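# Three arms lay a duct in a covered trench

## Task

Put the duct down inside the trench that has covers, then close both covers again. It only counts if the duct and covers stay in place with no robot holding them; at the end, release everything and move the arms away.

## Robot and tools

Robots: three identical i2rt Big YAM arms named arm1, arm2 and arm3. Each has six joints, a two-finger gripper and a wrist camera. When joints 1 and 6 are at 0 and the hand is level and forward, the wrist camera rides on top of the hand and looks toward the fingertips. A fully stretched hand reaches roughly 1.0 m from the joint-1 axis. A fixed room camera, cam_high, is not on any arm.

Frame: one shared scene frame, origin on the floor, +z up. The hand point is midway between the fingertips; the hand's z axis runs along the fingers and the fingers close along its y axis. Foot poses are not printed. No call takes Cartesian poses; you only command joints.

Tool execute_actions. Argument "actions" is a list holding exactly one action or none (empty list = just read state and pictures). The action is an object keyed by arm name ("arm1", "arm2", "arm3"); each arm has its own "joints" object. Inside, name only the joints you want to set; each value is an absolute target, not an offset. Keys and units: joint1_rad -2.879 to 2.879 (base yaw; positive is counter-clockwise seen from above; 0 unfolds along the foot's facing). joint2_rad 0 to 3.141 (shoulder; 0 is upper arm pointing back and roughly level, positive lifts it up then forward). joint3_rad 0 to 3.019 (elbow; 0 folded, positive opens). joint4_rad -1.692 to 1.57 (hand pitch; positive tips fingers up). joint5_rad -1.57 to 1.57 (hand swings sideways; positive toward the arm's right). joint6_rad -2.094 to 2.094 (hand roll; positive is clockwise viewed from behind the hand). gripper_m 0 to 0.093 metres, the fingertip gap. Tolerances for counting a joint as arrived: ±0.045, ±0.14, ±0.09, ±0.055, ±0.03, ±0.035 rad and ±0.003 m. Example: {"arm1": {"joints": {"gripper_m": 0.05}}, "arm2": {"joints": {"joint1_rad": 0.3}}}. Optional "cameras" is a list of arm1_cam_wrist, arm2_cam_wrist, arm3_cam_wrist, cam_high or "all"; omitted/null/["all"] gives every camera, [] gives none. Any unknown key, camera name or out-of-range number rejects the whole call and nothing moves. All motions in an action start at once but may finish at different times, and since each joint has its own speed the hand can sweep a wide path. An action lasts at most 15 s. An arm or joint you leave out may still be driving toward an earlier target.

Tool wait: "seconds" 0 to 10. Commands nothing new; returns the same state and images as an empty action.

Tool zoom_image: "camera" (one of the four) and "region" [x0, y0, x1, y1] in pixels of that camera's latest full image, top-left origin, at most 504 by 504. Gives a sharper close-up.

Tool finished_scene: "scene" integer 1 or 2; ends that scene for good once the last command has been held, and reports whether it succeeded. Only call it when the duct lies in the trench, both covers are shut, grippers are open and the arms have backed off.

Reading results: joint_positions gives actual joints. joint_status tells how each commanded motion ended: reaching target; "off_target" (stopped short, may still be pushing); "contact_stop" or "time_out" (old target dropped, joint holds where it stopped, except a timed-out joint may keep a target at most 0.375, 0.375, 0.113, 0.225, 0.075, 0.3 rad away for joints 1 to 6 and keep pushing, moving on if freed); "not_followed" when a safety check blocked that arm's joint targets (a line "joint command not followed", often with "cause:"), while a gripper target in the same action still runs. Blocked targets may be retried with each later action until valid targets are given. on_its_own lists what moved without this call's command; "held at" is the held target, not the position. To stop a joint pushing, send it its reported position. Very small changes from the current position may produce no motion. Loaded joints sag. Joint torques are listed per arm joint (no gripper) and include friction, per-arm offset and scale, and noise, so they are only rough contact clues. The "pictures" line names the cameras in the order of the returned images.

Heat: holding loads or pushing warms motors, even while you are thinking. A MOTOR HOT line appears from 85 °C; at 100 °C an OVER-TEMPERATURE FAULT makes that whole arm and gripper go limp and fall until cooled, and its unfinished keys show "limit_stop_at_motor_heat"; resend targets afterwards. After any reported stop, the remaining execute_actions, wait and finished_scene calls in that same reply are skipped.

Cautions: arms do not halt on contact and can push hard, so avoid driving into the table, trench or covers. A forceful squeeze between two arms fails and ends the run, and hard hits may too; the collision check can react late and ignores fingers, gripper housings and wrist cameras, and no line reports arm-to-arm contact. Do not knock the duct or covers off the work area or onto the floor. Avoid drops, slips and slams. Loose objects can occasionally get nudged by outside disturbances. The simulation keeps running while you compose each reply, holding the last command. Arms act independently; a stalled arm does not pause the others.

Each tool is called after "Emit:" by a JSON object that holds its "op" and its "data", one argument or row to a line.

## Session

Emit:
{"op": "execute_actions", "data": {
  "actions": []
}}

Scene clock: 0.00 s.
Joint torques (N m, as the arm reports them, + toward a larger angle): no reading
arm1.joint_positions: joint1_rad=+0.481 joint2_rad=+0.483 joint3_rad=+1.357 joint4_rad=-1.178 joint5_rad=+0.073 joint6_rad=+0.393 gripper_m=+0.094
arm1.joint_status: not commanded
arm1.hand: x=-0.7821 y=+0.0051 z=+1.5401 quat_wxyz=(-0.547, +0.003, -0.808, -0.217) (m; scene frame)
arm2.joint_positions: joint1_rad=-0.147 joint2_rad=+0.563 joint3_rad=+1.378 joint4_rad=-1.204 joint5_rad=+0.159 joint6_rad=-0.462 gripper_m=+0.094
arm2.joint_status: not commanded
arm2.hand: x=+0.0879 y=-0.3286 z=+1.3375 quat_wxyz=(-0.517, +0.652, -0.514, -0.210) (m; scene frame)
arm3.joint_positions: joint1_rad=+0.488 joint2_rad=+0.526 joint3_rad=+1.376 joint4_rad=-1.420 joint5_rad=+0.175 joint6_rad=+0.256 gripper_m=+0.095
arm3.joint_status: not commanded
arm3.hand: x=+0.7957 y=-0.1484 z=+1.5033 quat_wxyz=(+0.101, +0.871, +0.045, -0.479) (m; scene frame)
pictures: arm1_cam_wrist, arm2_cam_wrist, arm3_cam_wrist, cam_high
Images, in order (width x height): arm1_cam_wrist 616x616, arm2_cam_wrist 616x616, arm3_cam_wrist 616x616, cam_high 896x504.

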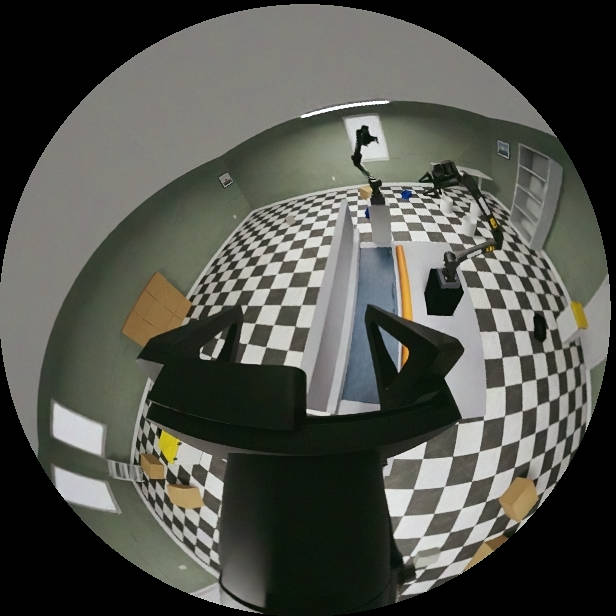

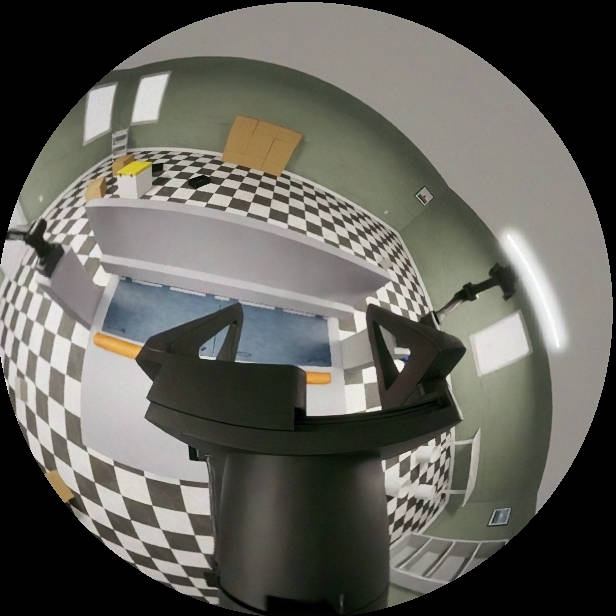

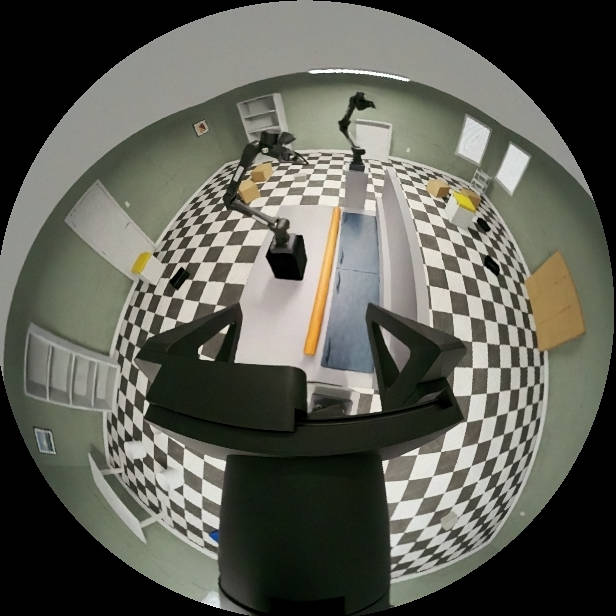

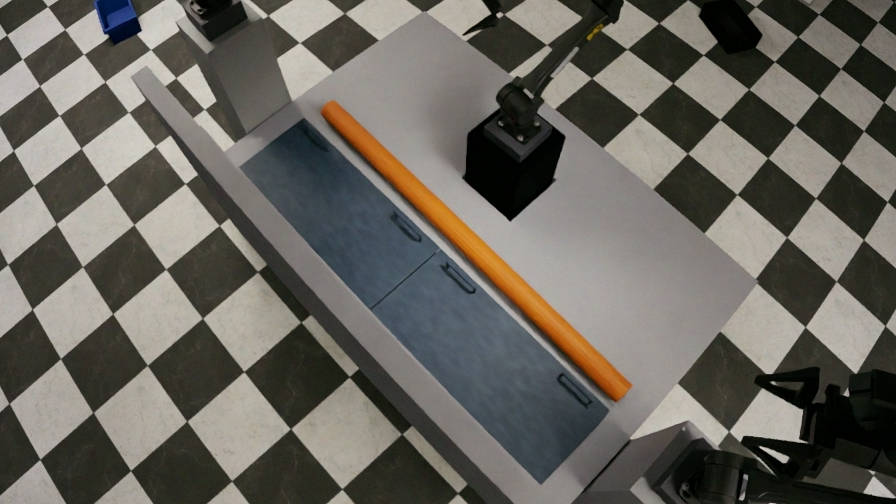

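Emit:
{"op": "execute_actions", "data": {
  "actions": [
    {"arm2":{"joints":{"joint1_rad":0,"joint5_rad":0,"joint6_rad":0,"joint2_rad":1.0,"joint3_rad":1.0,"joint4_rad":0}},"arm1":{"joints":{"joint1_rad":0,"joint5_rad":0,"joint6_rad":0,"joint2_rad":0.5,"joint3_rad":1.0,"joint4_rad":0}},"arm3":{"joints":{"joint1_rad":0,"joint5_rad":0,"joint6_rad":0,"joint2_rad":0.5,"joint3_rad":0.5,"joint4_rad":-1.0}}}
  ],
  "cameras": ["cam_high"]
}}

Emit:
{"op": "execute_actions", "data": {
  "actions": [
    {"arm2":{"joints":{"joint2_rad":1.5,"joint3_rad":1.0,"joint4_rad":-1.0}},"arm1":{"joints":{"joint2_rad":1.0,"joint3_rad":1.0,"joint4_rad":-1.0}},"arm3":{"joints":{"joint2_rad":1.0,"joint3_rad":0.5,"joint4_rad":-1.0}}}
  ],
  "cameras": ["cam_high","arm2_cam_wrist"]
}}

Scene clock: 2.17 s.
Joint torques (N m, as the arm reports them, + toward a larger angle): arm1=[ 0.8   2.03  9.39  1.78 -0.08 -0.09] | arm2=[-0.51 -5.7  13.85  2.8  -0.15  0.11] | arm3=[-1.52 -0.18  9.01  2.69 -0.01 -0.1 ]
arm1.joint_positions: joint1_rad=+0.003 joint2_rad=+0.501 joint3_rad=+0.979 joint4_rad=-0.020 joint5_rad=+0.001 joint6_rad=+0.012 gripper_m=+0.094
arm1.joint_status: all done
arm1.hand: x=-0.6822 y=-0.0770 z=+1.6097 quat_wxyz=(-0.847, -0.009, -0.532, +0.004) (m; scene frame)
arm2.joint_positions: joint1_rad=-0.008 joint2_rad=+0.999 joint3_rad=+0.969 joint4_rad=-0.016 joint5_rad=+0.003 joint6_rad=-0.011 gripper_m=+0.094
arm2.joint_status: all done
arm2.hand: x=+0.0218 y=-0.0482 z=+1.2250 quat_wxyz=(-0.483, +0.518, -0.505, -0.493) (m; scene frame)
arm3.joint_positions: joint1_rad=+0.011 joint2_rad=+0.502 joint3_rad=+0.495 joint4_rad=-1.022 joint5_rad=+0.002 joint6_rad=+0.009 gripper_m=+0.095
arm3.joint_status: all done
arm3.hand: x=+0.7405 y=-0.0932 z=+1.1268 quat_wxyz=(+0.004, +0.962, -0.015, -0.272) (m; scene frame)
pictures: cam_high
Images, in order (width x height): cam_high 896x504.

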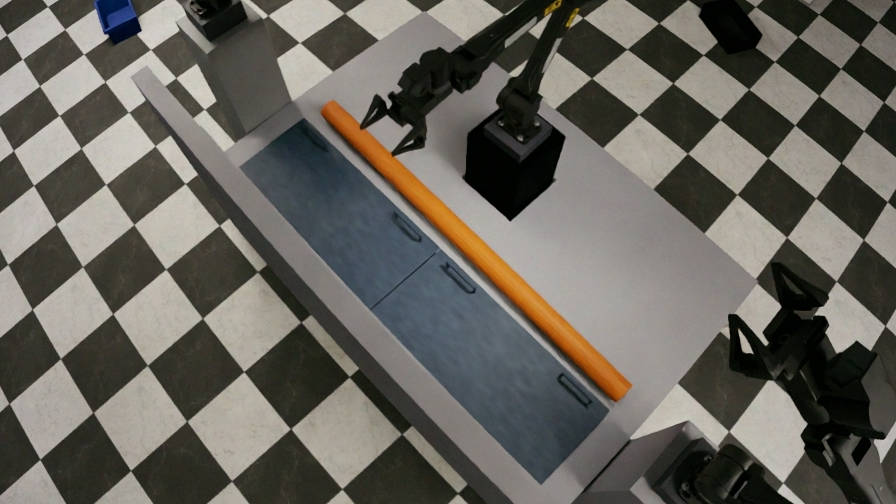

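Scene clock: 3.70 s.
Joint torques (N m, as the arm reports them, + toward a larger angle): arm1=[ 0.69 -5.81 10.14  0.51 -0.05 -0.09] | arm2=[ -0.62 -11.89   9.68   0.14  -0.15   0.11] | arm3=[-1.4  -3.36  7.46  1.52 -0.01 -0.1 ]
arm1.joint_positions: joint1_rad=+0.003 joint2_rad=+1.004 joint3_rad=+0.977 joint4_rad=-0.990 joint5_rad=+0.001 joint6_rad=+0.012 gripper_m=+0.094
arm1.joint_status: all done
arm1.hand: x=-0.5810 y=-0.0788 z=+1.2197 quat_wxyz=(-0.269, -0.016, -0.963, +0.001) (m; scene frame)
arm2.joint_positions: joint1_rad=-0.008 joint2_rad=+1.505 joint3_rad=+0.985 joint4_rad=-0.990 joint5_rad=+0.003 joint6_rad=-0.010 gripper_m=+0.094
arm2.joint_status: all done
arm2.hand: x=+0.0209 y=-0.1388 z=+0.8401 quat_wxyz=(-0.019, +0.719, -0.694, -0.023) (m; scene frame)
arm3.joint_positions: joint1_rad=+0.011 joint2_rad=+0.995 joint3_rad=+0.495 joint4_rad=-1.018 joint5_rad=+0.002 joint6_rad=+0.009 gripper_m=+0.095
arm3.joint_status: all done
arm3.hand: x=+0.7500 y=-0.0947 z=+1.0245 quat_wxyz=(+0.005, +0.999, -0.013, -0.031) (m; scene frame)
pictures: arm2_cam_wrist, cam_high
Images, in order (width x height): arm2_cam_wrist 616x616, cam_high 896x504.

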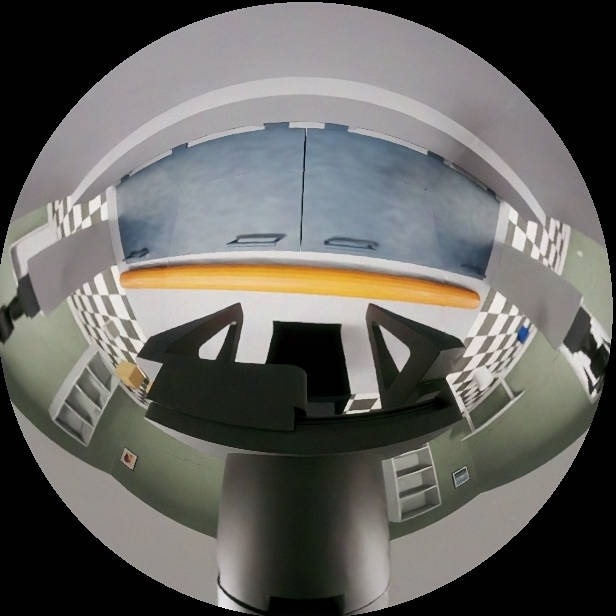

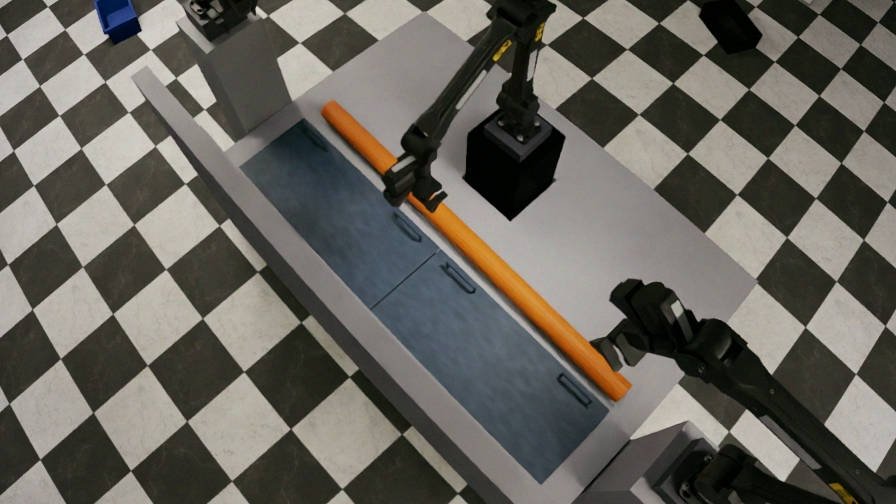

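Emit:
{"op": "execute_actions", "data": {
  "actions": [
    {"arm2":{"joints":{"joint2_rad":1.805,"joint3_rad":1.255,"joint4_rad":-1.02}},"arm1":{"joints":{"joint2_rad":1.5,"joint3_rad":1.0,"joint4_rad":-1.07}},"arm3":{"joints":{"joint2_rad":1.5,"joint3_rad":1.0,"joint4_rad":-1.07}}}
  ]
}}

Scene clock: 5.63 s.
Joint torques (N m, as the arm reports them, + toward a larger angle): arm1=[  0.91 -12.02   8.28  -0.47  -0.06  -0.09] | arm2=[ -0.52 -14.62  10.27   0.24  -0.15   0.1 ] | arm3=[ -1.42 -10.52   9.78   0.01  -0.01  -0.1 ]
arm1.joint_positions: joint1_rad=+0.003 joint2_rad=+1.512 joint3_rad=+0.977 joint4_rad=-1.060 joint5_rad=+0.001 joint6_rad=+0.012 gripper_m=+0.094
arm1.joint_status: all done
arm1.hand: x=-0.5796 y=-0.0786 z=+1.0246 quat_wxyz=(+0.016, -0.016, -1.000, +0.000) (m; scene frame)
arm2.joint_positions: joint1_rad=-0.008 joint2_rad=+1.793 joint3_rad=+1.229 joint4_rad=-1.018 joint5_rad=+0.003 joint6_rad=-0.010 gripper_m=+0.094
arm2.joint_status: all done
arm2.hand: x=+0.0185 y=-0.0586 z=+0.7971 quat_wxyz=(+0.006, +0.720, -0.694, +0.002) (m; scene frame)
arm3.joint_positions: joint1_rad=+0.011 joint2_rad=+1.490 joint3_rad=+0.962 joint4_rad=-1.061 joint5_rad=+0.002 joint6_rad=+0.009 gripper_m=+0.095
arm3.joint_status: all done
arm3.hand: x=+0.5861 y=-0.0916 z=+1.0450 quat_wxyz=(+0.005, +1.000, -0.013, +0.004) (m; scene frame)
pictures: arm1_cam_wrist, arm2_cam_wrist, arm3_cam_wrist, cam_high
Images, in order (width x height): arm1_cam_wrist 616x616, arm2_cam_wrist 616x616, arm3_cam_wrist 616x616, cam_high 896x504.

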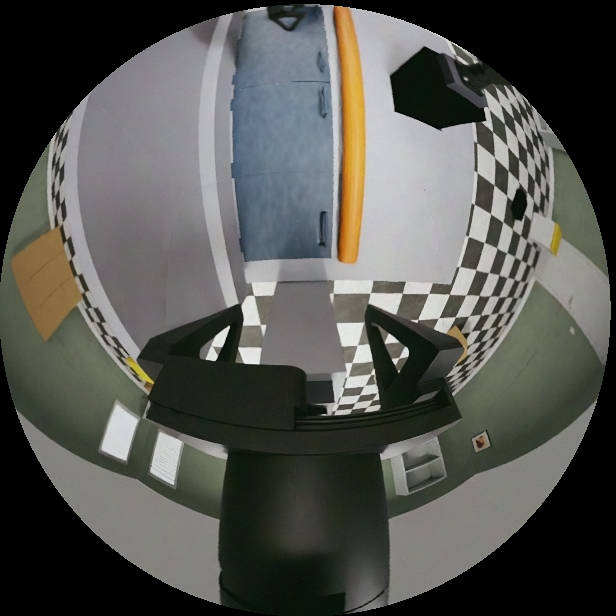

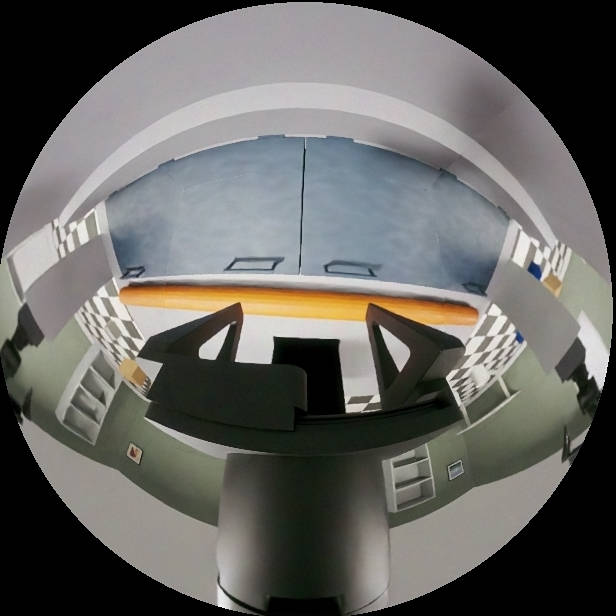

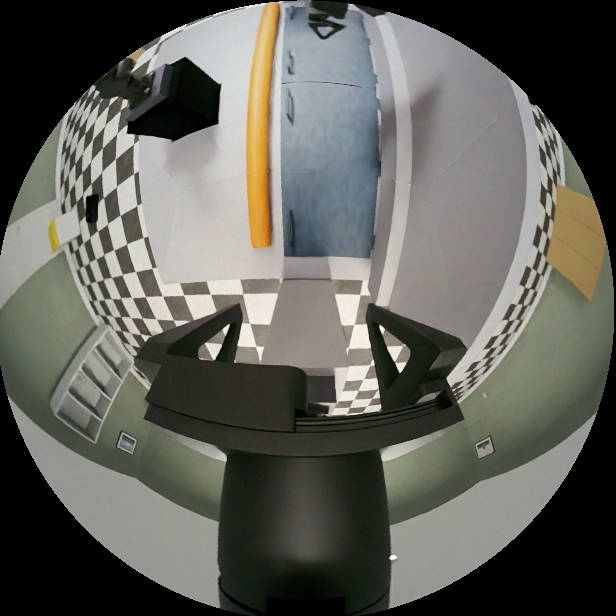

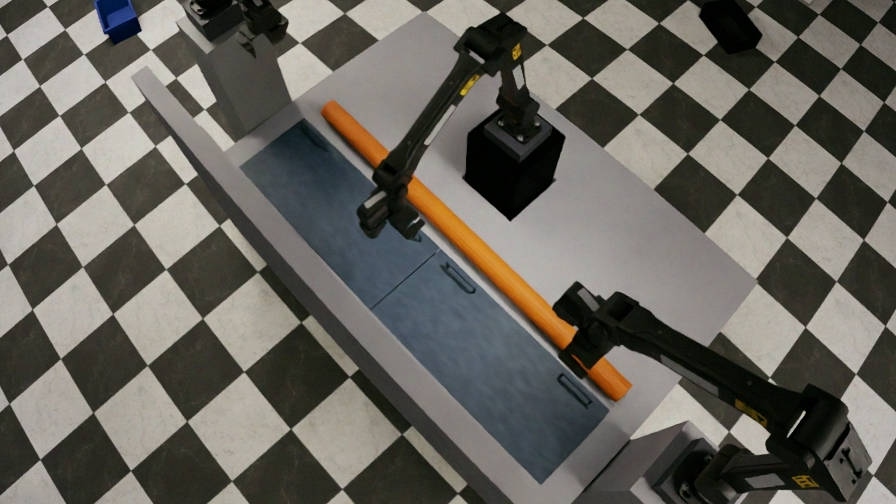

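Emit:
{"op": "execute_actions", "data": {
  "actions": [
    {"arm2":{"joints":{"joint2_rad":1.0,"joint3_rad":0.6,"joint4_rad":-1.0}},"arm1":{"joints":{"joint1_rad":-0.158,"joint2_rad":2.588,"joint3_rad":0.953,"joint4_rad":0.064,"joint6_rad":-0.158}},"arm3":{"joints":{"joint1_rad":0.11,"joint2_rad":2.588,"joint3_rad":0.953,"joint4_rad":0.064,"joint6_rad":0.11}}}
  ]
}}

Scene clock: 8.30 s.
Joint torques (N m, as the arm reports them, + toward a larger angle): arm1=[  1.63 -15.4    0.14   0.35  -0.05  -0.09] | arm2=[-0.63 -3.74  9.06  0.76 -0.15  0.1 ] | arm3=[ -0.57 -14.54   0.1    1.31   0.05   0.11]
arm1.joint_positions: joint1_rad=-0.164 joint2_rad=+2.596 joint3_rad=+0.950 joint4_rad=+0.052 joint5_rad=+0.001 joint6_rad=-0.146 gripper_m=+0.094
arm1.joint_status: all done
arm1.hand: x=-0.6329 y=-0.1348 z=+0.5954 quat_wxyz=(+0.016, -0.021, -1.000, -0.002) (m; scene frame)
arm2.joint_positions: joint1_rad=-0.008 joint2_rad=+1.004 joint3_rad=+0.599 joint4_rad=-1.001 joint5_rad=+0.003 joint6_rad=-0.010 gripper_m=+0.094
arm2.joint_status: all done
arm2.hand: x=+0.0248 y=-0.2826 z=+0.8559 quat_wxyz=(-0.056, +0.717, -0.692, -0.060) (m; scene frame)
arm3.joint_positions: joint1_rad=+0.111 joint2_rad=+2.581 joint3_rad=+0.951 joint4_rad=+0.047 joint5_rad=+0.001 joint6_rad=+0.101 gripper_m=+0.095
arm3.joint_status: all done
arm3.hand: x=+0.6149 y=-0.1329 z=+0.6170 quat_wxyz=(+0.005, +1.000, -0.009, +0.001) (m; scene frame)
pictures: arm1_cam_wrist, arm2_cam_wrist, arm3_cam_wrist, cam_high
Images, in order (width x height): arm1_cam_wrist 616x616, arm2_cam_wrist 616x616, arm3_cam_wrist 616x616, cam_high 896x504.

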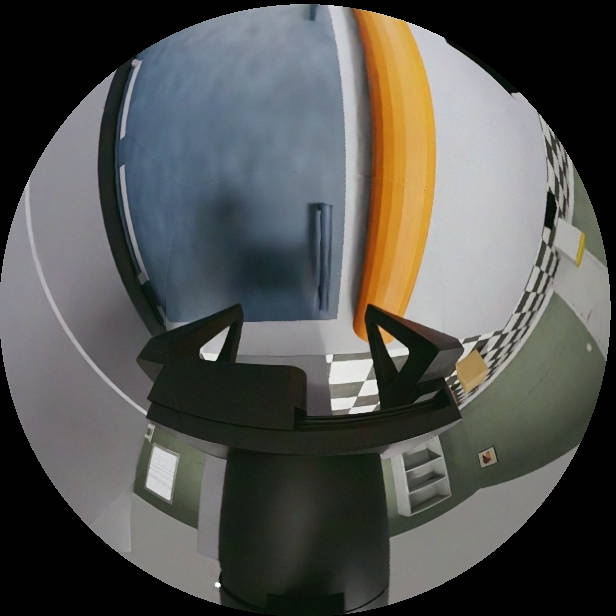

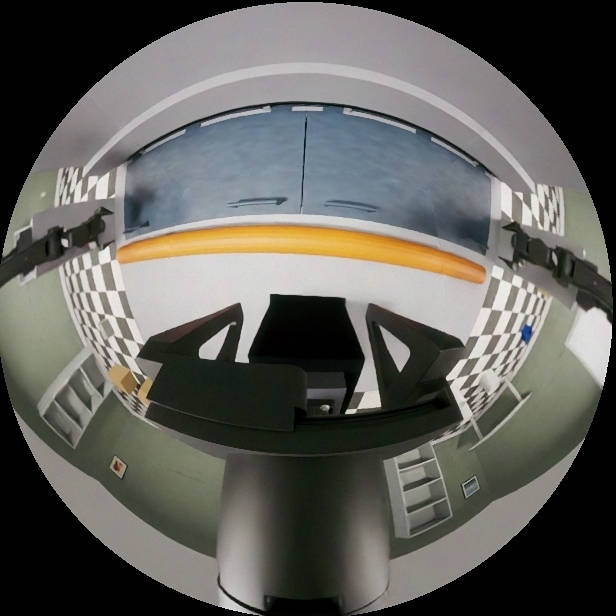

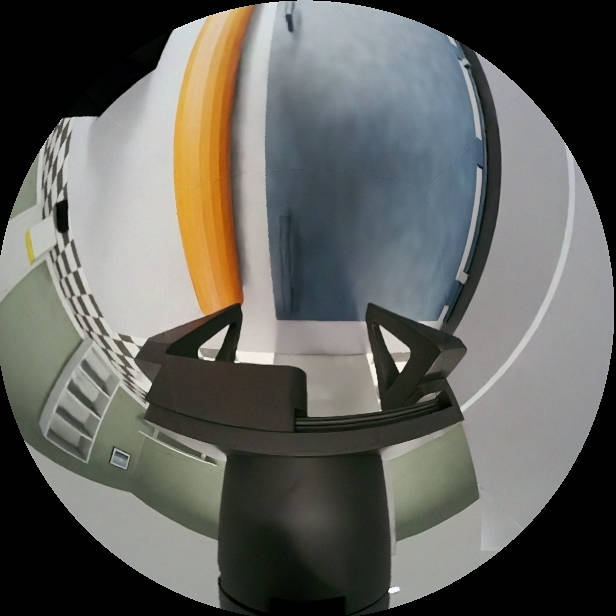

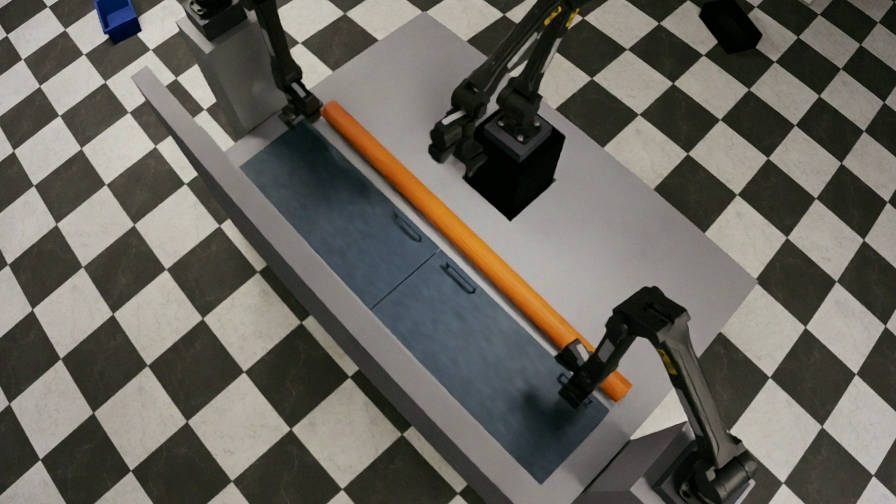

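Emit:
{"op": "execute_actions", "data": {
  "actions": [
    {"arm1":{"joints":{"joint1_rad":-0.212,"joint2_rad":2.813,"joint3_rad":1.132,"joint4_rad":0.11,"joint6_rad":-0.21}},"arm3":{"joints":{"joint1_rad":0.165,"joint2_rad":2.85,"joint3_rad":1.16,"joint4_rad":0.12,"joint6_rad":0.16}}}
  ],
  "cameras": ["arm1_cam_wrist","arm3_cam_wrist"]
}}

Scene clock: 9.73 s.
Joint torques (N m, as the arm reports them, + toward a larger angle): arm1=[  1.38 -16.26  -0.26   0.12  -0.06  -0.09] | arm2=[-0.67 -3.79  9.08  0.79 -0.15  0.1 ] | arm3=[ -0.18 -15.79  -0.37   0.95   0.06   0.12]
arm1.joint_positions: joint1_rad=-0.214 joint2_rad=+2.826 joint3_rad=+1.129 joint4_rad=+0.105 joint5_rad=+0.001 joint6_rad=-0.198 gripper_m=+0.094
arm1.joint_status: all done
arm1.hand: x=-0.6342 y=-0.1525 z=+0.5117 quat_wxyz=(+0.015, -0.020, -1.000, -0.002) (m; scene frame)
arm2.joint_positions: joint1_rad=-0.008 joint2_rad=+1.004 joint3_rad=+0.599 joint4_rad=-1.001 joint5_rad=+0.003 joint6_rad=-0.010 gripper_m=+0.094
arm2.joint_status: not commanded
arm2.hand: x=+0.0248 y=-0.2826 z=+0.8559 quat_wxyz=(-0.056, +0.717, -0.692, -0.060) (m; scene frame)
arm3.joint_positions: joint1_rad=+0.159 joint2_rad=+2.853 joint3_rad=+1.158 joint4_rad=+0.111 joint5_rad=+0.001 joint6_rad=+0.150 gripper_m=+0.095
arm3.joint_status: all done
arm3.hand: x=+0.6150 y=-0.1511 z=+0.5184 quat_wxyz=(+0.005, +1.000, -0.010, +0.002) (m; scene frame)
pictures: arm1_cam_wrist, arm3_cam_wrist
Images, in order (width x height): arm1_cam_wrist 616x616, arm3_cam_wrist 616x616.

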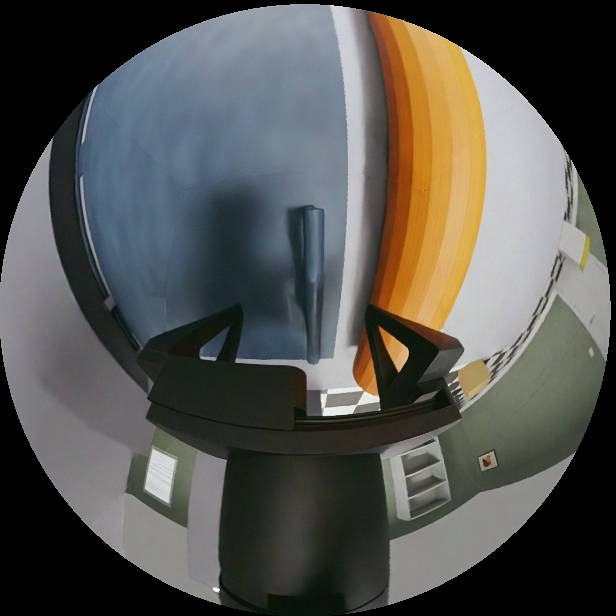

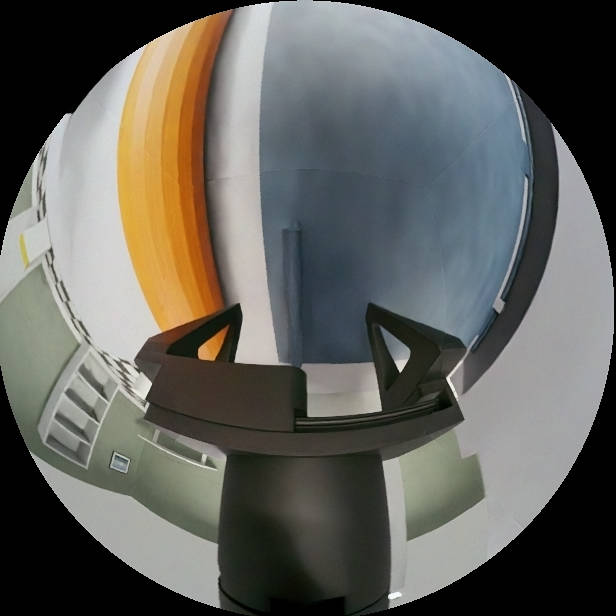

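Emit:
{"op": "execute_actions", "data": {
  "actions": [
    {"arm1":{"joints":{"gripper_m":0.05}},"arm3":{"joints":{"gripper_m":0.05,"joint1_rad":0.19,"joint6_rad":0.18}}}
  ],
  "cameras": []
}}

Emit:
{"op": "execute_actions", "data": {
  "actions": [
    {"arm1":{"joints":{"joint2_rad":2.97,"joint3_rad":1.285,"joint4_rad":0.12}},"arm3":{"joints":{"joint2_rad":3.0,"joint3_rad":1.315,"joint4_rad":0.12}}}
  ],
  "cameras": ["arm1_cam_wrist","arm3_cam_wrist"]
}}

Scene clock: 10.70 s.
Joint torques (N m, as the arm reports them, + toward a larger angle): arm1=[  1.5  -16.3   -0.22   0.13  -0.05  -0.09] | arm2=[-0.65 -3.69  9.07  0.77 -0.15  0.1 ] | arm3=[  0.38 -15.71  -0.36   0.95   0.06   0.12]
arm1.joint_positions: joint1_rad=-0.214 joint2_rad=+2.826 joint3_rad=+1.129 joint4_rad=+0.105 joint5_rad=+0.001 joint6_rad=-0.199 gripper_m=+0.050
arm1.joint_status: all done
arm1.hand: x=-0.6342 y=-0.1525 z=+0.5117 quat_wxyz=(+0.015, -0.020, -1.000, -0.002) (m; scene frame)
arm2.joint_positions: joint1_rad=-0.008 joint2_rad=+1.004 joint3_rad=+0.599 joint4_rad=-1.001 joint5_rad=+0.003 joint6_rad=-0.010 gripper_m=+0.094
arm2.joint_status: not commanded
arm2.hand: x=+0.0248 y=-0.2826 z=+0.8559 quat_wxyz=(-0.056, +0.717, -0.692, -0.060) (m; scene frame)
arm3.joint_positions: joint1_rad=+0.178 joint2_rad=+2.853 joint3_rad=+1.158 joint4_rad=+0.111 joint5_rad=+0.001 joint6_rad=+0.171 gripper_m=+0.050
arm3.joint_status: all done
arm3.hand: x=+0.6160 y=-0.1577 z=+0.5185 quat_wxyz=(+0.005, +1.000, -0.010, +0.002) (m; scene frame)
pictures: none
No camera images: the call's "cameras" was empty. Leave "cameras" out to get every camera's image.

Scene clock: 11.57 s.
Joint torques (N m, as the arm reports them, + toward a larger angle): arm1=[  1.36 -13.08   0.12   0.11  -0.01  -0.11] | arm2=[-0.62 -3.71  9.1   0.77 -0.15  0.1 ] | arm3=[  0.4  -14.69  -0.11   0.95   0.03   0.11]
arm1.joint_positions: joint1_rad=-0.215 joint2_rad=+2.937 joint3_rad=+1.283 joint4_rad=+0.116 joint5_rad=-0.001 joint6_rad=-0.199 gripper_m=+0.050
arm1.joint_status: all done
arm1.hand: x=-0.6028 y=-0.1603 z=+0.4672 quat_wxyz=(-0.012, -0.020, -1.000, +0.003) (m; scene frame)
arm2.joint_positions: joint1_rad=-0.008 joint2_rad=+1.004 joint3_rad=+0.599 joint4_rad=-1.001 joint5_rad=+0.003 joint6_rad=-0.010 gripper_m=+0.094
arm2.joint_status: not commanded
arm2.hand: x=+0.0248 y=-0.2826 z=+0.8559 quat_wxyz=(-0.056, +0.717, -0.692, -0.060) (m; scene frame)
arm3.joint_positions: joint1_rad=+0.178 joint2_rad=+2.983 joint3_rad=+1.312 joint4_rad=+0.112 joint5_rad=+0.002 joint6_rad=+0.171 gripper_m=+0.050
arm3.joint_status: all done
arm3.hand: x=+0.5983 y=-0.1610 z=+0.4676 quat_wxyz=(+0.006, +1.000, -0.010, -0.011) (m; scene frame)
pictures: arm1_cam_wrist, arm3_cam_wrist
Images, in order (width x height): arm1_cam_wrist 616x616, arm3_cam_wrist 616x616.

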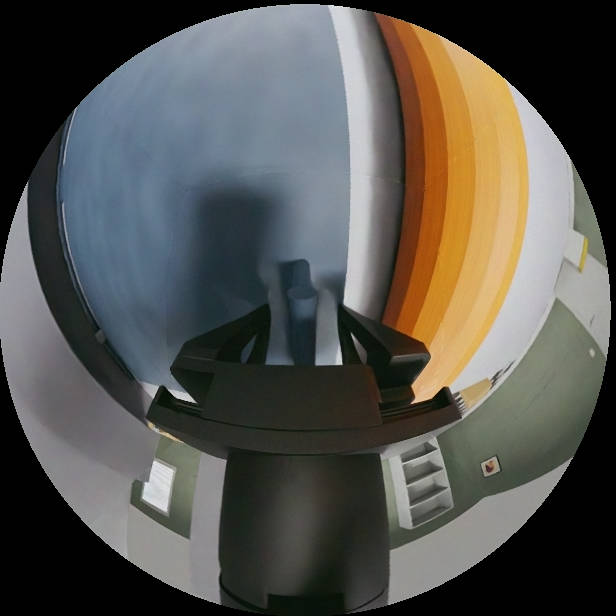

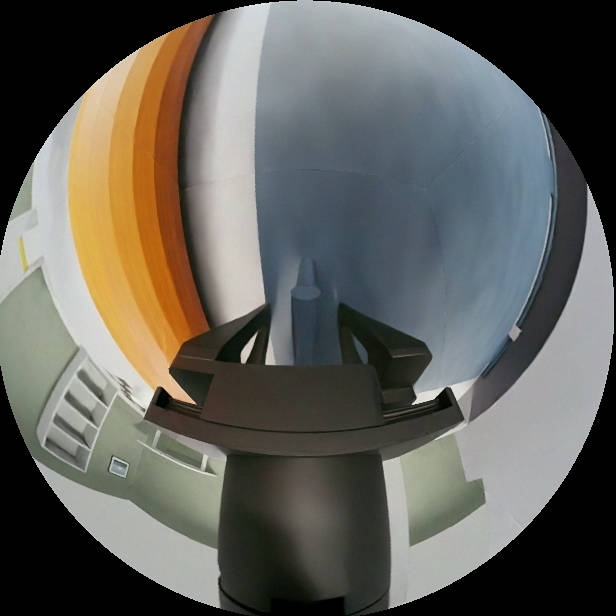

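Emit:
{"op": "execute_actions", "data": {
  "actions": [
    {"arm1":{"joints":{"gripper_m":0.0,"joint2_rad":2.937}},"arm3":{"joints":{"gripper_m":0.0}}}
  ],
  "cameras": []
}}

Emit:
{"op": "execute_actions", "data": {
  "actions": [
    {"arm1":{"joints":{"joint1_rad":-0.065,"joint2_rad":2.488,"joint3_rad":0.912,"joint4_rad":0,"joint6_rad":-0.065}},"arm3":{"joints":{"joint1_rad":0.02,"joint2_rad":2.51,"joint3_rad":0.93,"joint4_rad":0,"joint6_rad":0.02}}}
  ]
}}

Scene clock: 12.43 s.
Joint torques (N m, as the arm reports them, + toward a larger angle): arm1=[  1.43 -15.96   0.09   0.17  -0.18   0.18] | arm2=[-0.63 -3.78  9.1   0.77 -0.15  0.1 ] | arm3=[  0.38 -14.56  -0.12   0.94  -0.06   0.15]
arm1.joint_positions: joint1_rad=-0.215 joint2_rad=+2.937 joint3_rad=+1.283 joint4_rad=+0.116 joint5_rad=+0.004 joint6_rad=-0.227 gripper_m=+0.007
arm1.joint_status: gripper_m off_target (ended at +0.007, target +0.000); the others done
arm1.hand: x=-0.6026 y=-0.1609 z=+0.4672 quat_wxyz=(-0.011, -0.006, -1.000, +0.005) (m; scene frame)
arm2.joint_positions: joint1_rad=-0.008 joint2_rad=+1.004 joint3_rad=+0.599 joint4_rad=-1.001 joint5_rad=+0.003 joint6_rad=-0.010 gripper_m=+0.094
arm2.joint_status: not commanded
arm2.hand: x=+0.0248 y=-0.2826 z=+0.8559 quat_wxyz=(-0.056, +0.717, -0.692, -0.060) (m; scene frame)
arm3.joint_positions: joint1_rad=+0.178 joint2_rad=+2.983 joint3_rad=+1.312 joint4_rad=+0.112 joint5_rad=+0.004 joint6_rad=+0.167 gripper_m=+0.008
arm3.joint_status: gripper_m off_target (ended at +0.008, target +0.000)
arm3.hand: x=+0.5982 y=-0.1605 z=+0.4676 quat_wxyz=(+0.005, +1.000, -0.008, -0.011) (m; scene frame)
pictures: none
No camera images: the call's "cameras" was empty. Leave "cameras" out to get every camera's image.

Scene clock: 13.60 s.
Joint torques (N m, as the arm reports them, + toward a larger angle): arm1=[  1.71 -19.89  -2.37  -1.12  -0.7    0.22] | arm2=[-0.57 -3.72  9.09  0.77 -0.15  0.1 ] | arm3=[ -0.98 -20.92  -2.99  -1.27   0.52   0.08]
arm1.joint_positions: joint1_rad=-0.071 joint2_rad=+2.544 joint3_rad=+0.955 joint4_rad=+0.031 joint5_rad=+0.021 joint6_rad=-0.086 gripper_m=+0.007
arm1.joint_status: all done
arm1.hand: x=-0.6059 y=-0.1085 z=+0.6127 quat_wxyz=(-0.001, -0.004, -1.000, +0.010) (m; scene frame)
arm2.joint_positions: joint1_rad=-0.008 joint2_rad=+1.004 joint3_rad=+0.599 joint4_rad=-1.001 joint5_rad=+0.003 joint6_rad=-0.010 gripper_m=+0.094
arm2.joint_status: not commanded
arm2.hand: x=+0.0248 y=-0.2826 z=+0.8559 quat_wxyz=(-0.056, +0.717, -0.692, -0.060) (m; scene frame)
arm3.joint_positions: joint1_rad=+0.026 joint2_rad=+2.577 joint3_rad=+0.970 joint4_rad=+0.037 joint5_rad=-0.011 joint6_rad=+0.014 gripper_m=+0.008
arm3.joint_status: all done
arm3.hand: x=+0.6017 y=-0.1049 z=+0.6178 quat_wxyz=(+0.012, +1.000, -0.008, -0.006) (m; scene frame)
pictures: arm1_cam_wrist, arm2_cam_wrist, arm3_cam_wrist, cam_high
Images, in order (width x height): arm1_cam_wrist 616x616, arm2_cam_wrist 616x616, arm3_cam_wrist 616x616, cam_high 896x504.

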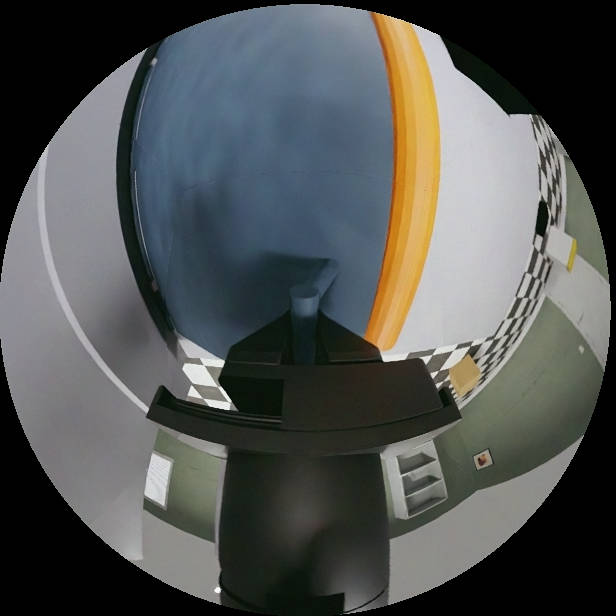

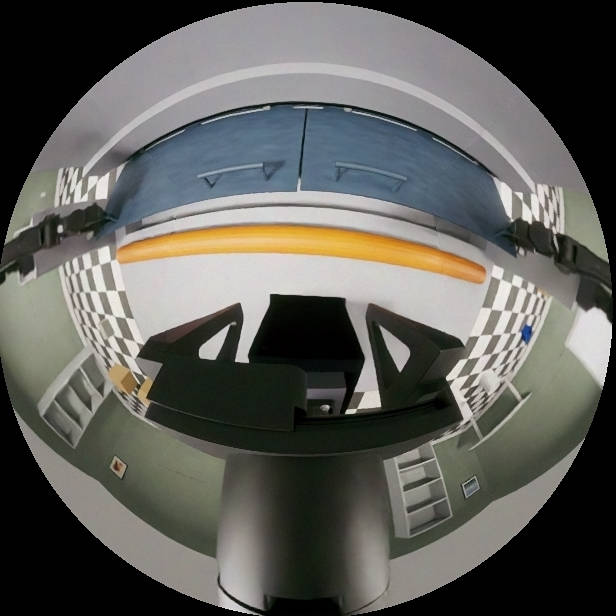

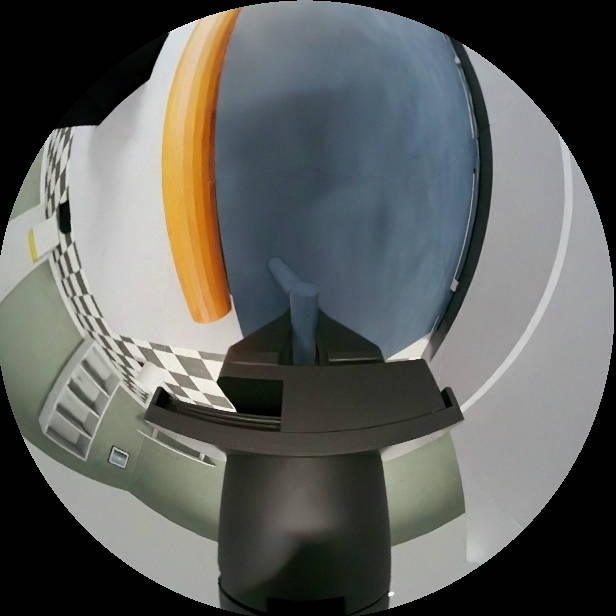

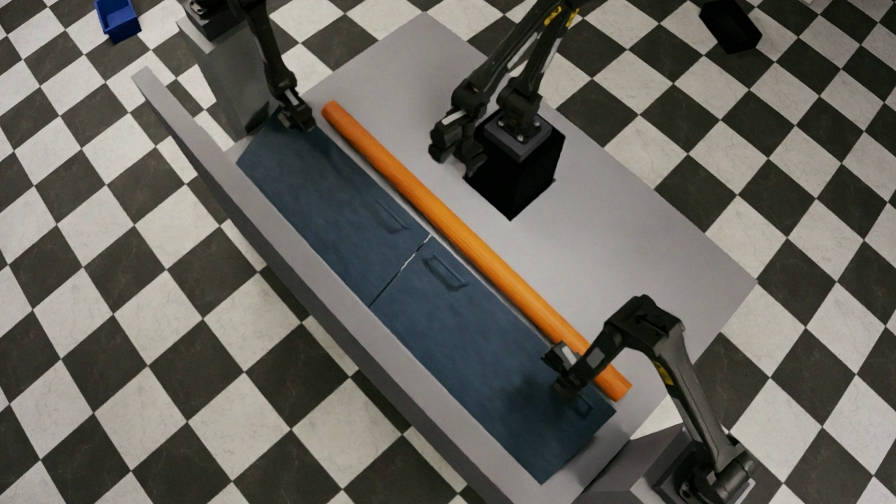

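Emit:
{"op": "execute_actions", "data": {
  "actions": [
    {"arm1":{"joints":{"joint1_rad":0.15,"joint2_rad":2.27,"joint3_rad":0.829,"joint4_rad":-0.11,"joint6_rad":0.1}},"arm3":{"joints":{"joint1_rad":-0.19,"joint2_rad":2.29,"joint3_rad":0.84,"joint4_rad":-0.11,"joint6_rad":-0.14}}}
  ]
}}

Scene clock: 14.90 s.
Joint torques (N m, as the arm reports them, + toward a larger angle): arm1=[  3.6  -18.22   0.57  -0.77  -1.23  -0.01] | arm2=[-0.64 -3.75  9.07  0.79 -0.15  0.1 ] | arm3=[ -1.76 -19.22  -0.47  -1.22   1.     0.45]
arm1.joint_positions: joint1_rad=+0.121 joint2_rad=+2.313 joint3_rad=+0.840 joint4_rad=-0.089 joint5_rad=+0.038 joint6_rad=+0.104 gripper_m=+0.007
arm1.joint_status: all done
arm1.hand: x=-0.6062 y=-0.0411 z=+0.6907 quat_wxyz=(-0.002, -0.004, -1.000, +0.018) (m; scene frame)
arm2.joint_positions: joint1_rad=-0.008 joint2_rad=+1.004 joint3_rad=+0.599 joint4_rad=-1.001 joint5_rad=+0.003 joint6_rad=-0.010 gripper_m=+0.094
arm2.joint_status: not commanded
arm2.hand: x=+0.0248 y=-0.2826 z=+0.8559 quat_wxyz=(-0.056, +0.717, -0.692, -0.060) (m; scene frame)
arm3.joint_positions: joint1_rad=-0.172 joint2_rad=+2.342 joint3_rad=+0.860 joint4_rad=-0.074 joint5_rad=-0.024 joint6_rad=-0.178 gripper_m=+0.008
arm3.joint_status: joint6_rad off_target (ended at -0.178, target -0.140); the others done
arm3.hand: x=+0.6021 y=-0.0331 z=+0.6972 quat_wxyz=(+0.016, +1.000, -0.010, -0.015) (m; scene frame)
pictures: arm1_cam_wrist, arm2_cam_wrist, arm3_cam_wrist, cam_high
Images, in order (width x height): arm1_cam_wrist 616x616, arm2_cam_wrist 616x616, arm3_cam_wrist 616x616, cam_high 896x504.

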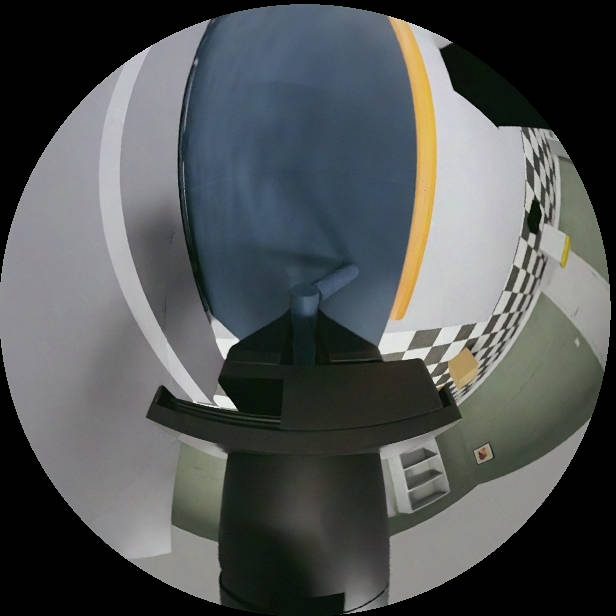

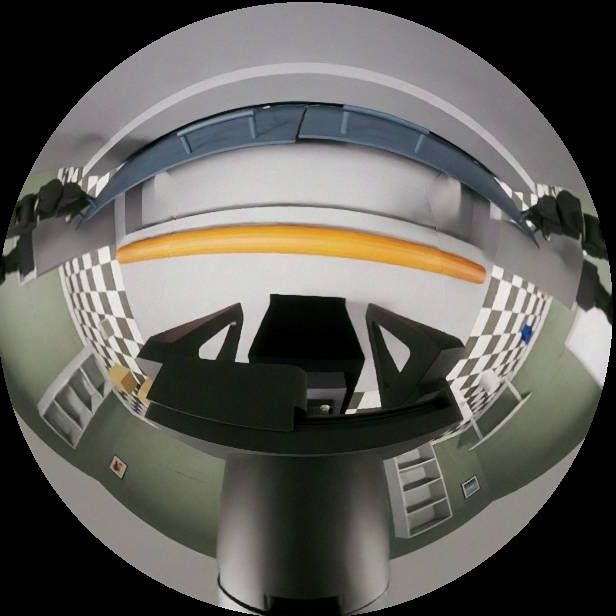

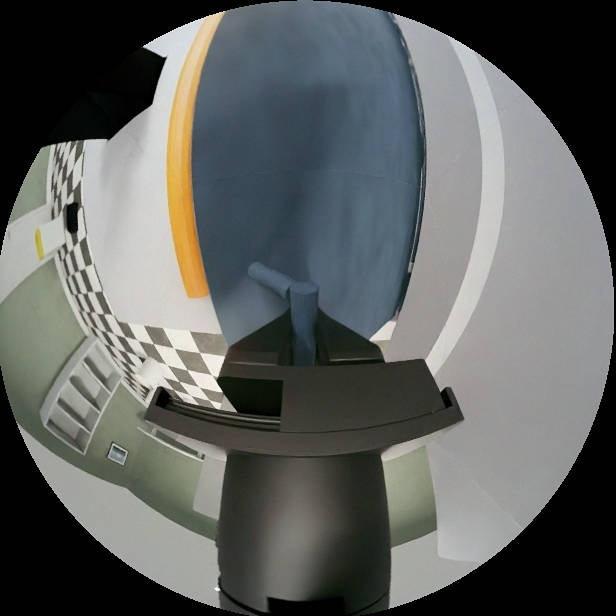

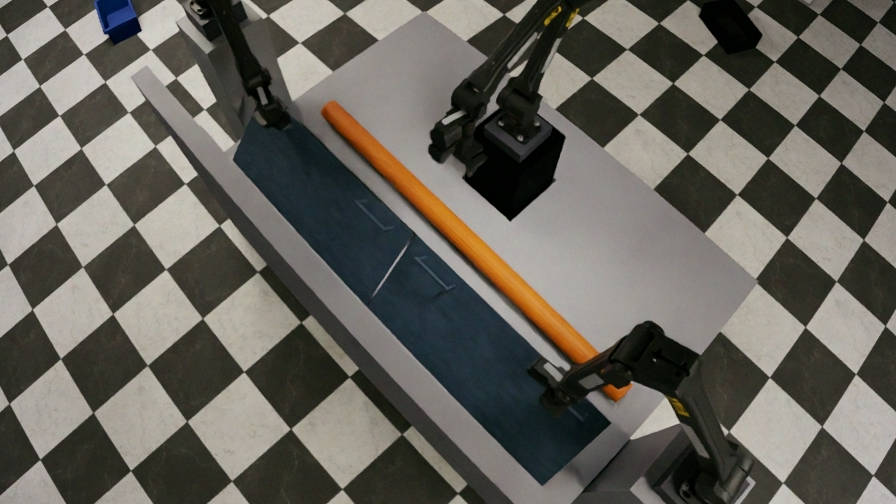

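Emit:
{"op": "execute_actions", "data": {
  "actions": [
    {"arm1":{"joints":{"joint1_rad":0.37,"joint2_rad":2.1,"joint3_rad":0.84,"joint4_rad":-0.29,"joint6_rad":0.3}},"arm3":{"joints":{"joint1_rad":-0.4,"joint2_rad":2.11,"joint3_rad":0.85,"joint4_rad":-0.29,"joint6_rad":-0.35}},"arm2":{"joints":{"joint2_rad":1.88,"joint3_rad":0.563,"joint4_rad":-0.254,"joint6_rad":1.57,"joint1_rad":0.05}}}
  ]
}}

Scene clock: 17.57 s.
Joint torques (N m, as the arm reports them, + toward a larger angle): arm1=[  3.15 -19.28   2.12  -1.12  -0.96  -0.25] | arm2=[-0.48 -8.34  2.28  0.77 -0.03  0.1 ] | arm3=[ -1.92 -22.24   0.54  -2.61   1.     0.44]
arm1.joint_positions: joint1_rad=+0.348 joint2_rad=+2.159 joint3_rad=+0.843 joint4_rad=-0.259 joint5_rad=+0.030 joint6_rad=+0.329 gripper_m=+0.007
arm1.joint_status: all done
arm1.hand: x=-0.6062 y=+0.0471 z=+0.7456 quat_wxyz=(+0.001, -0.003, -1.000, +0.014) (m; scene frame)
arm2.joint_positions: joint1_rad=+0.042 joint2_rad=+1.863 joint3_rad=+0.565 joint4_rad=-0.264 joint5_rad=+0.003 joint6_rad=+1.560 gripper_m=+0.094
arm2.joint_status: all done
arm2.hand: x=+0.0070 y=-0.2496 z=+0.6225 quat_wxyz=(+0.003, +0.043, -0.999, -0.004) (m; scene frame)
arm3.joint_positions: joint1_rad=-0.381 joint2_rad=+2.197 joint3_rad=+0.872 joint4_rad=-0.225 joint5_rad=-0.024 joint6_rad=-0.388 gripper_m=+0.008
arm3.joint_status: joint4_rad time_out (moved -0.151 of -0.216); joint6_rad time_out (moved -0.209 of -0.172); the others done
arm3.on_its_own: joint4_rad reads -0.225 and still pushes toward -0.290 since a time_out; joint6_rad reads -0.388 and still pushes toward -0.350 since a time_out
arm3.hand: x=+0.6023 y=+0.0517 z=+0.7491 quat_wxyz=(+0.013, +1.000, -0.010, -0.019) (m; scene frame)
pictures: arm1_cam_wrist, arm2_cam_wrist, arm3_cam_wrist, cam_high
Images, in order (width x height): arm1_cam_wrist 616x616, arm2_cam_wrist 616x616, arm3_cam_wrist 616x616, cam_high 896x504.

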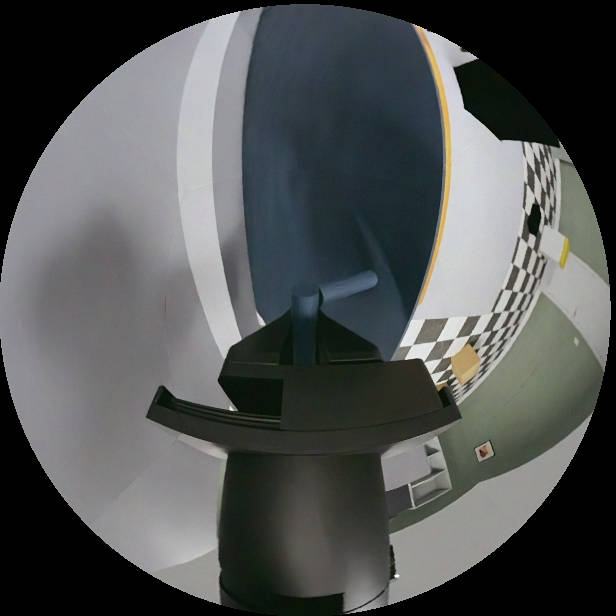

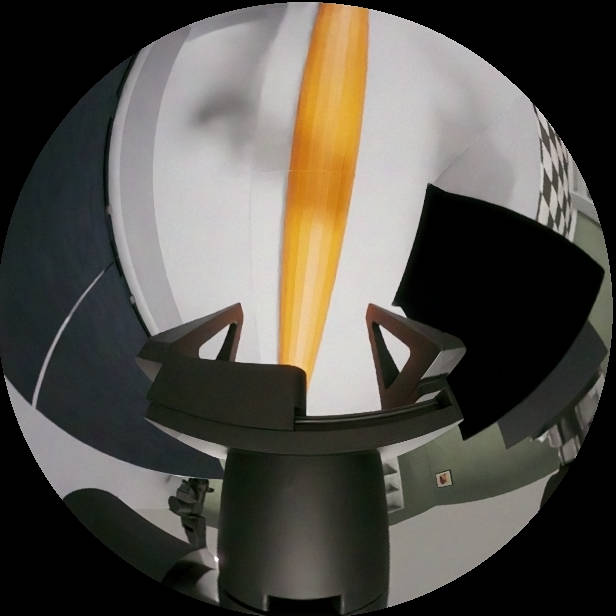

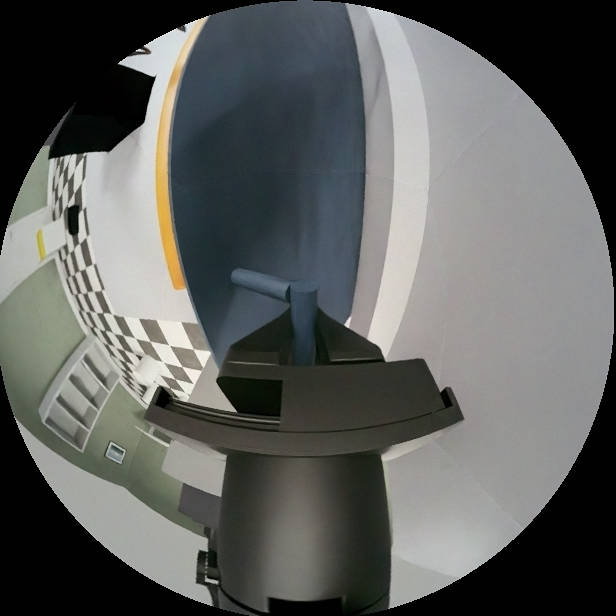

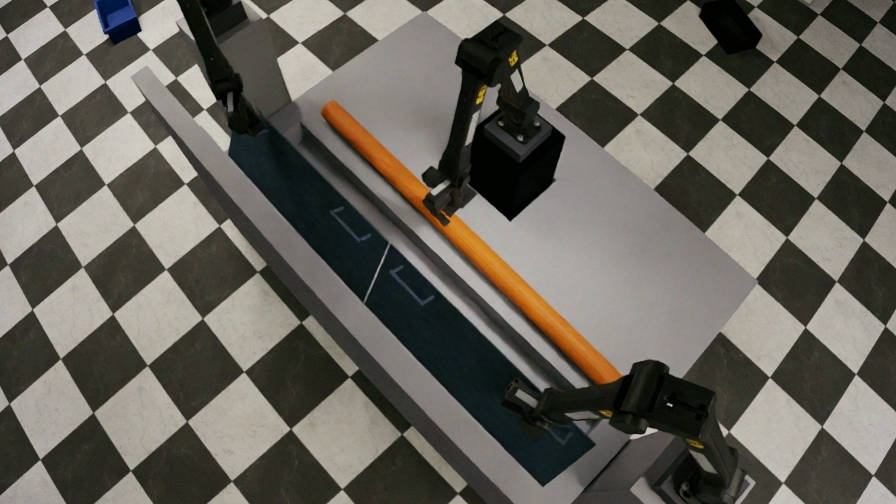

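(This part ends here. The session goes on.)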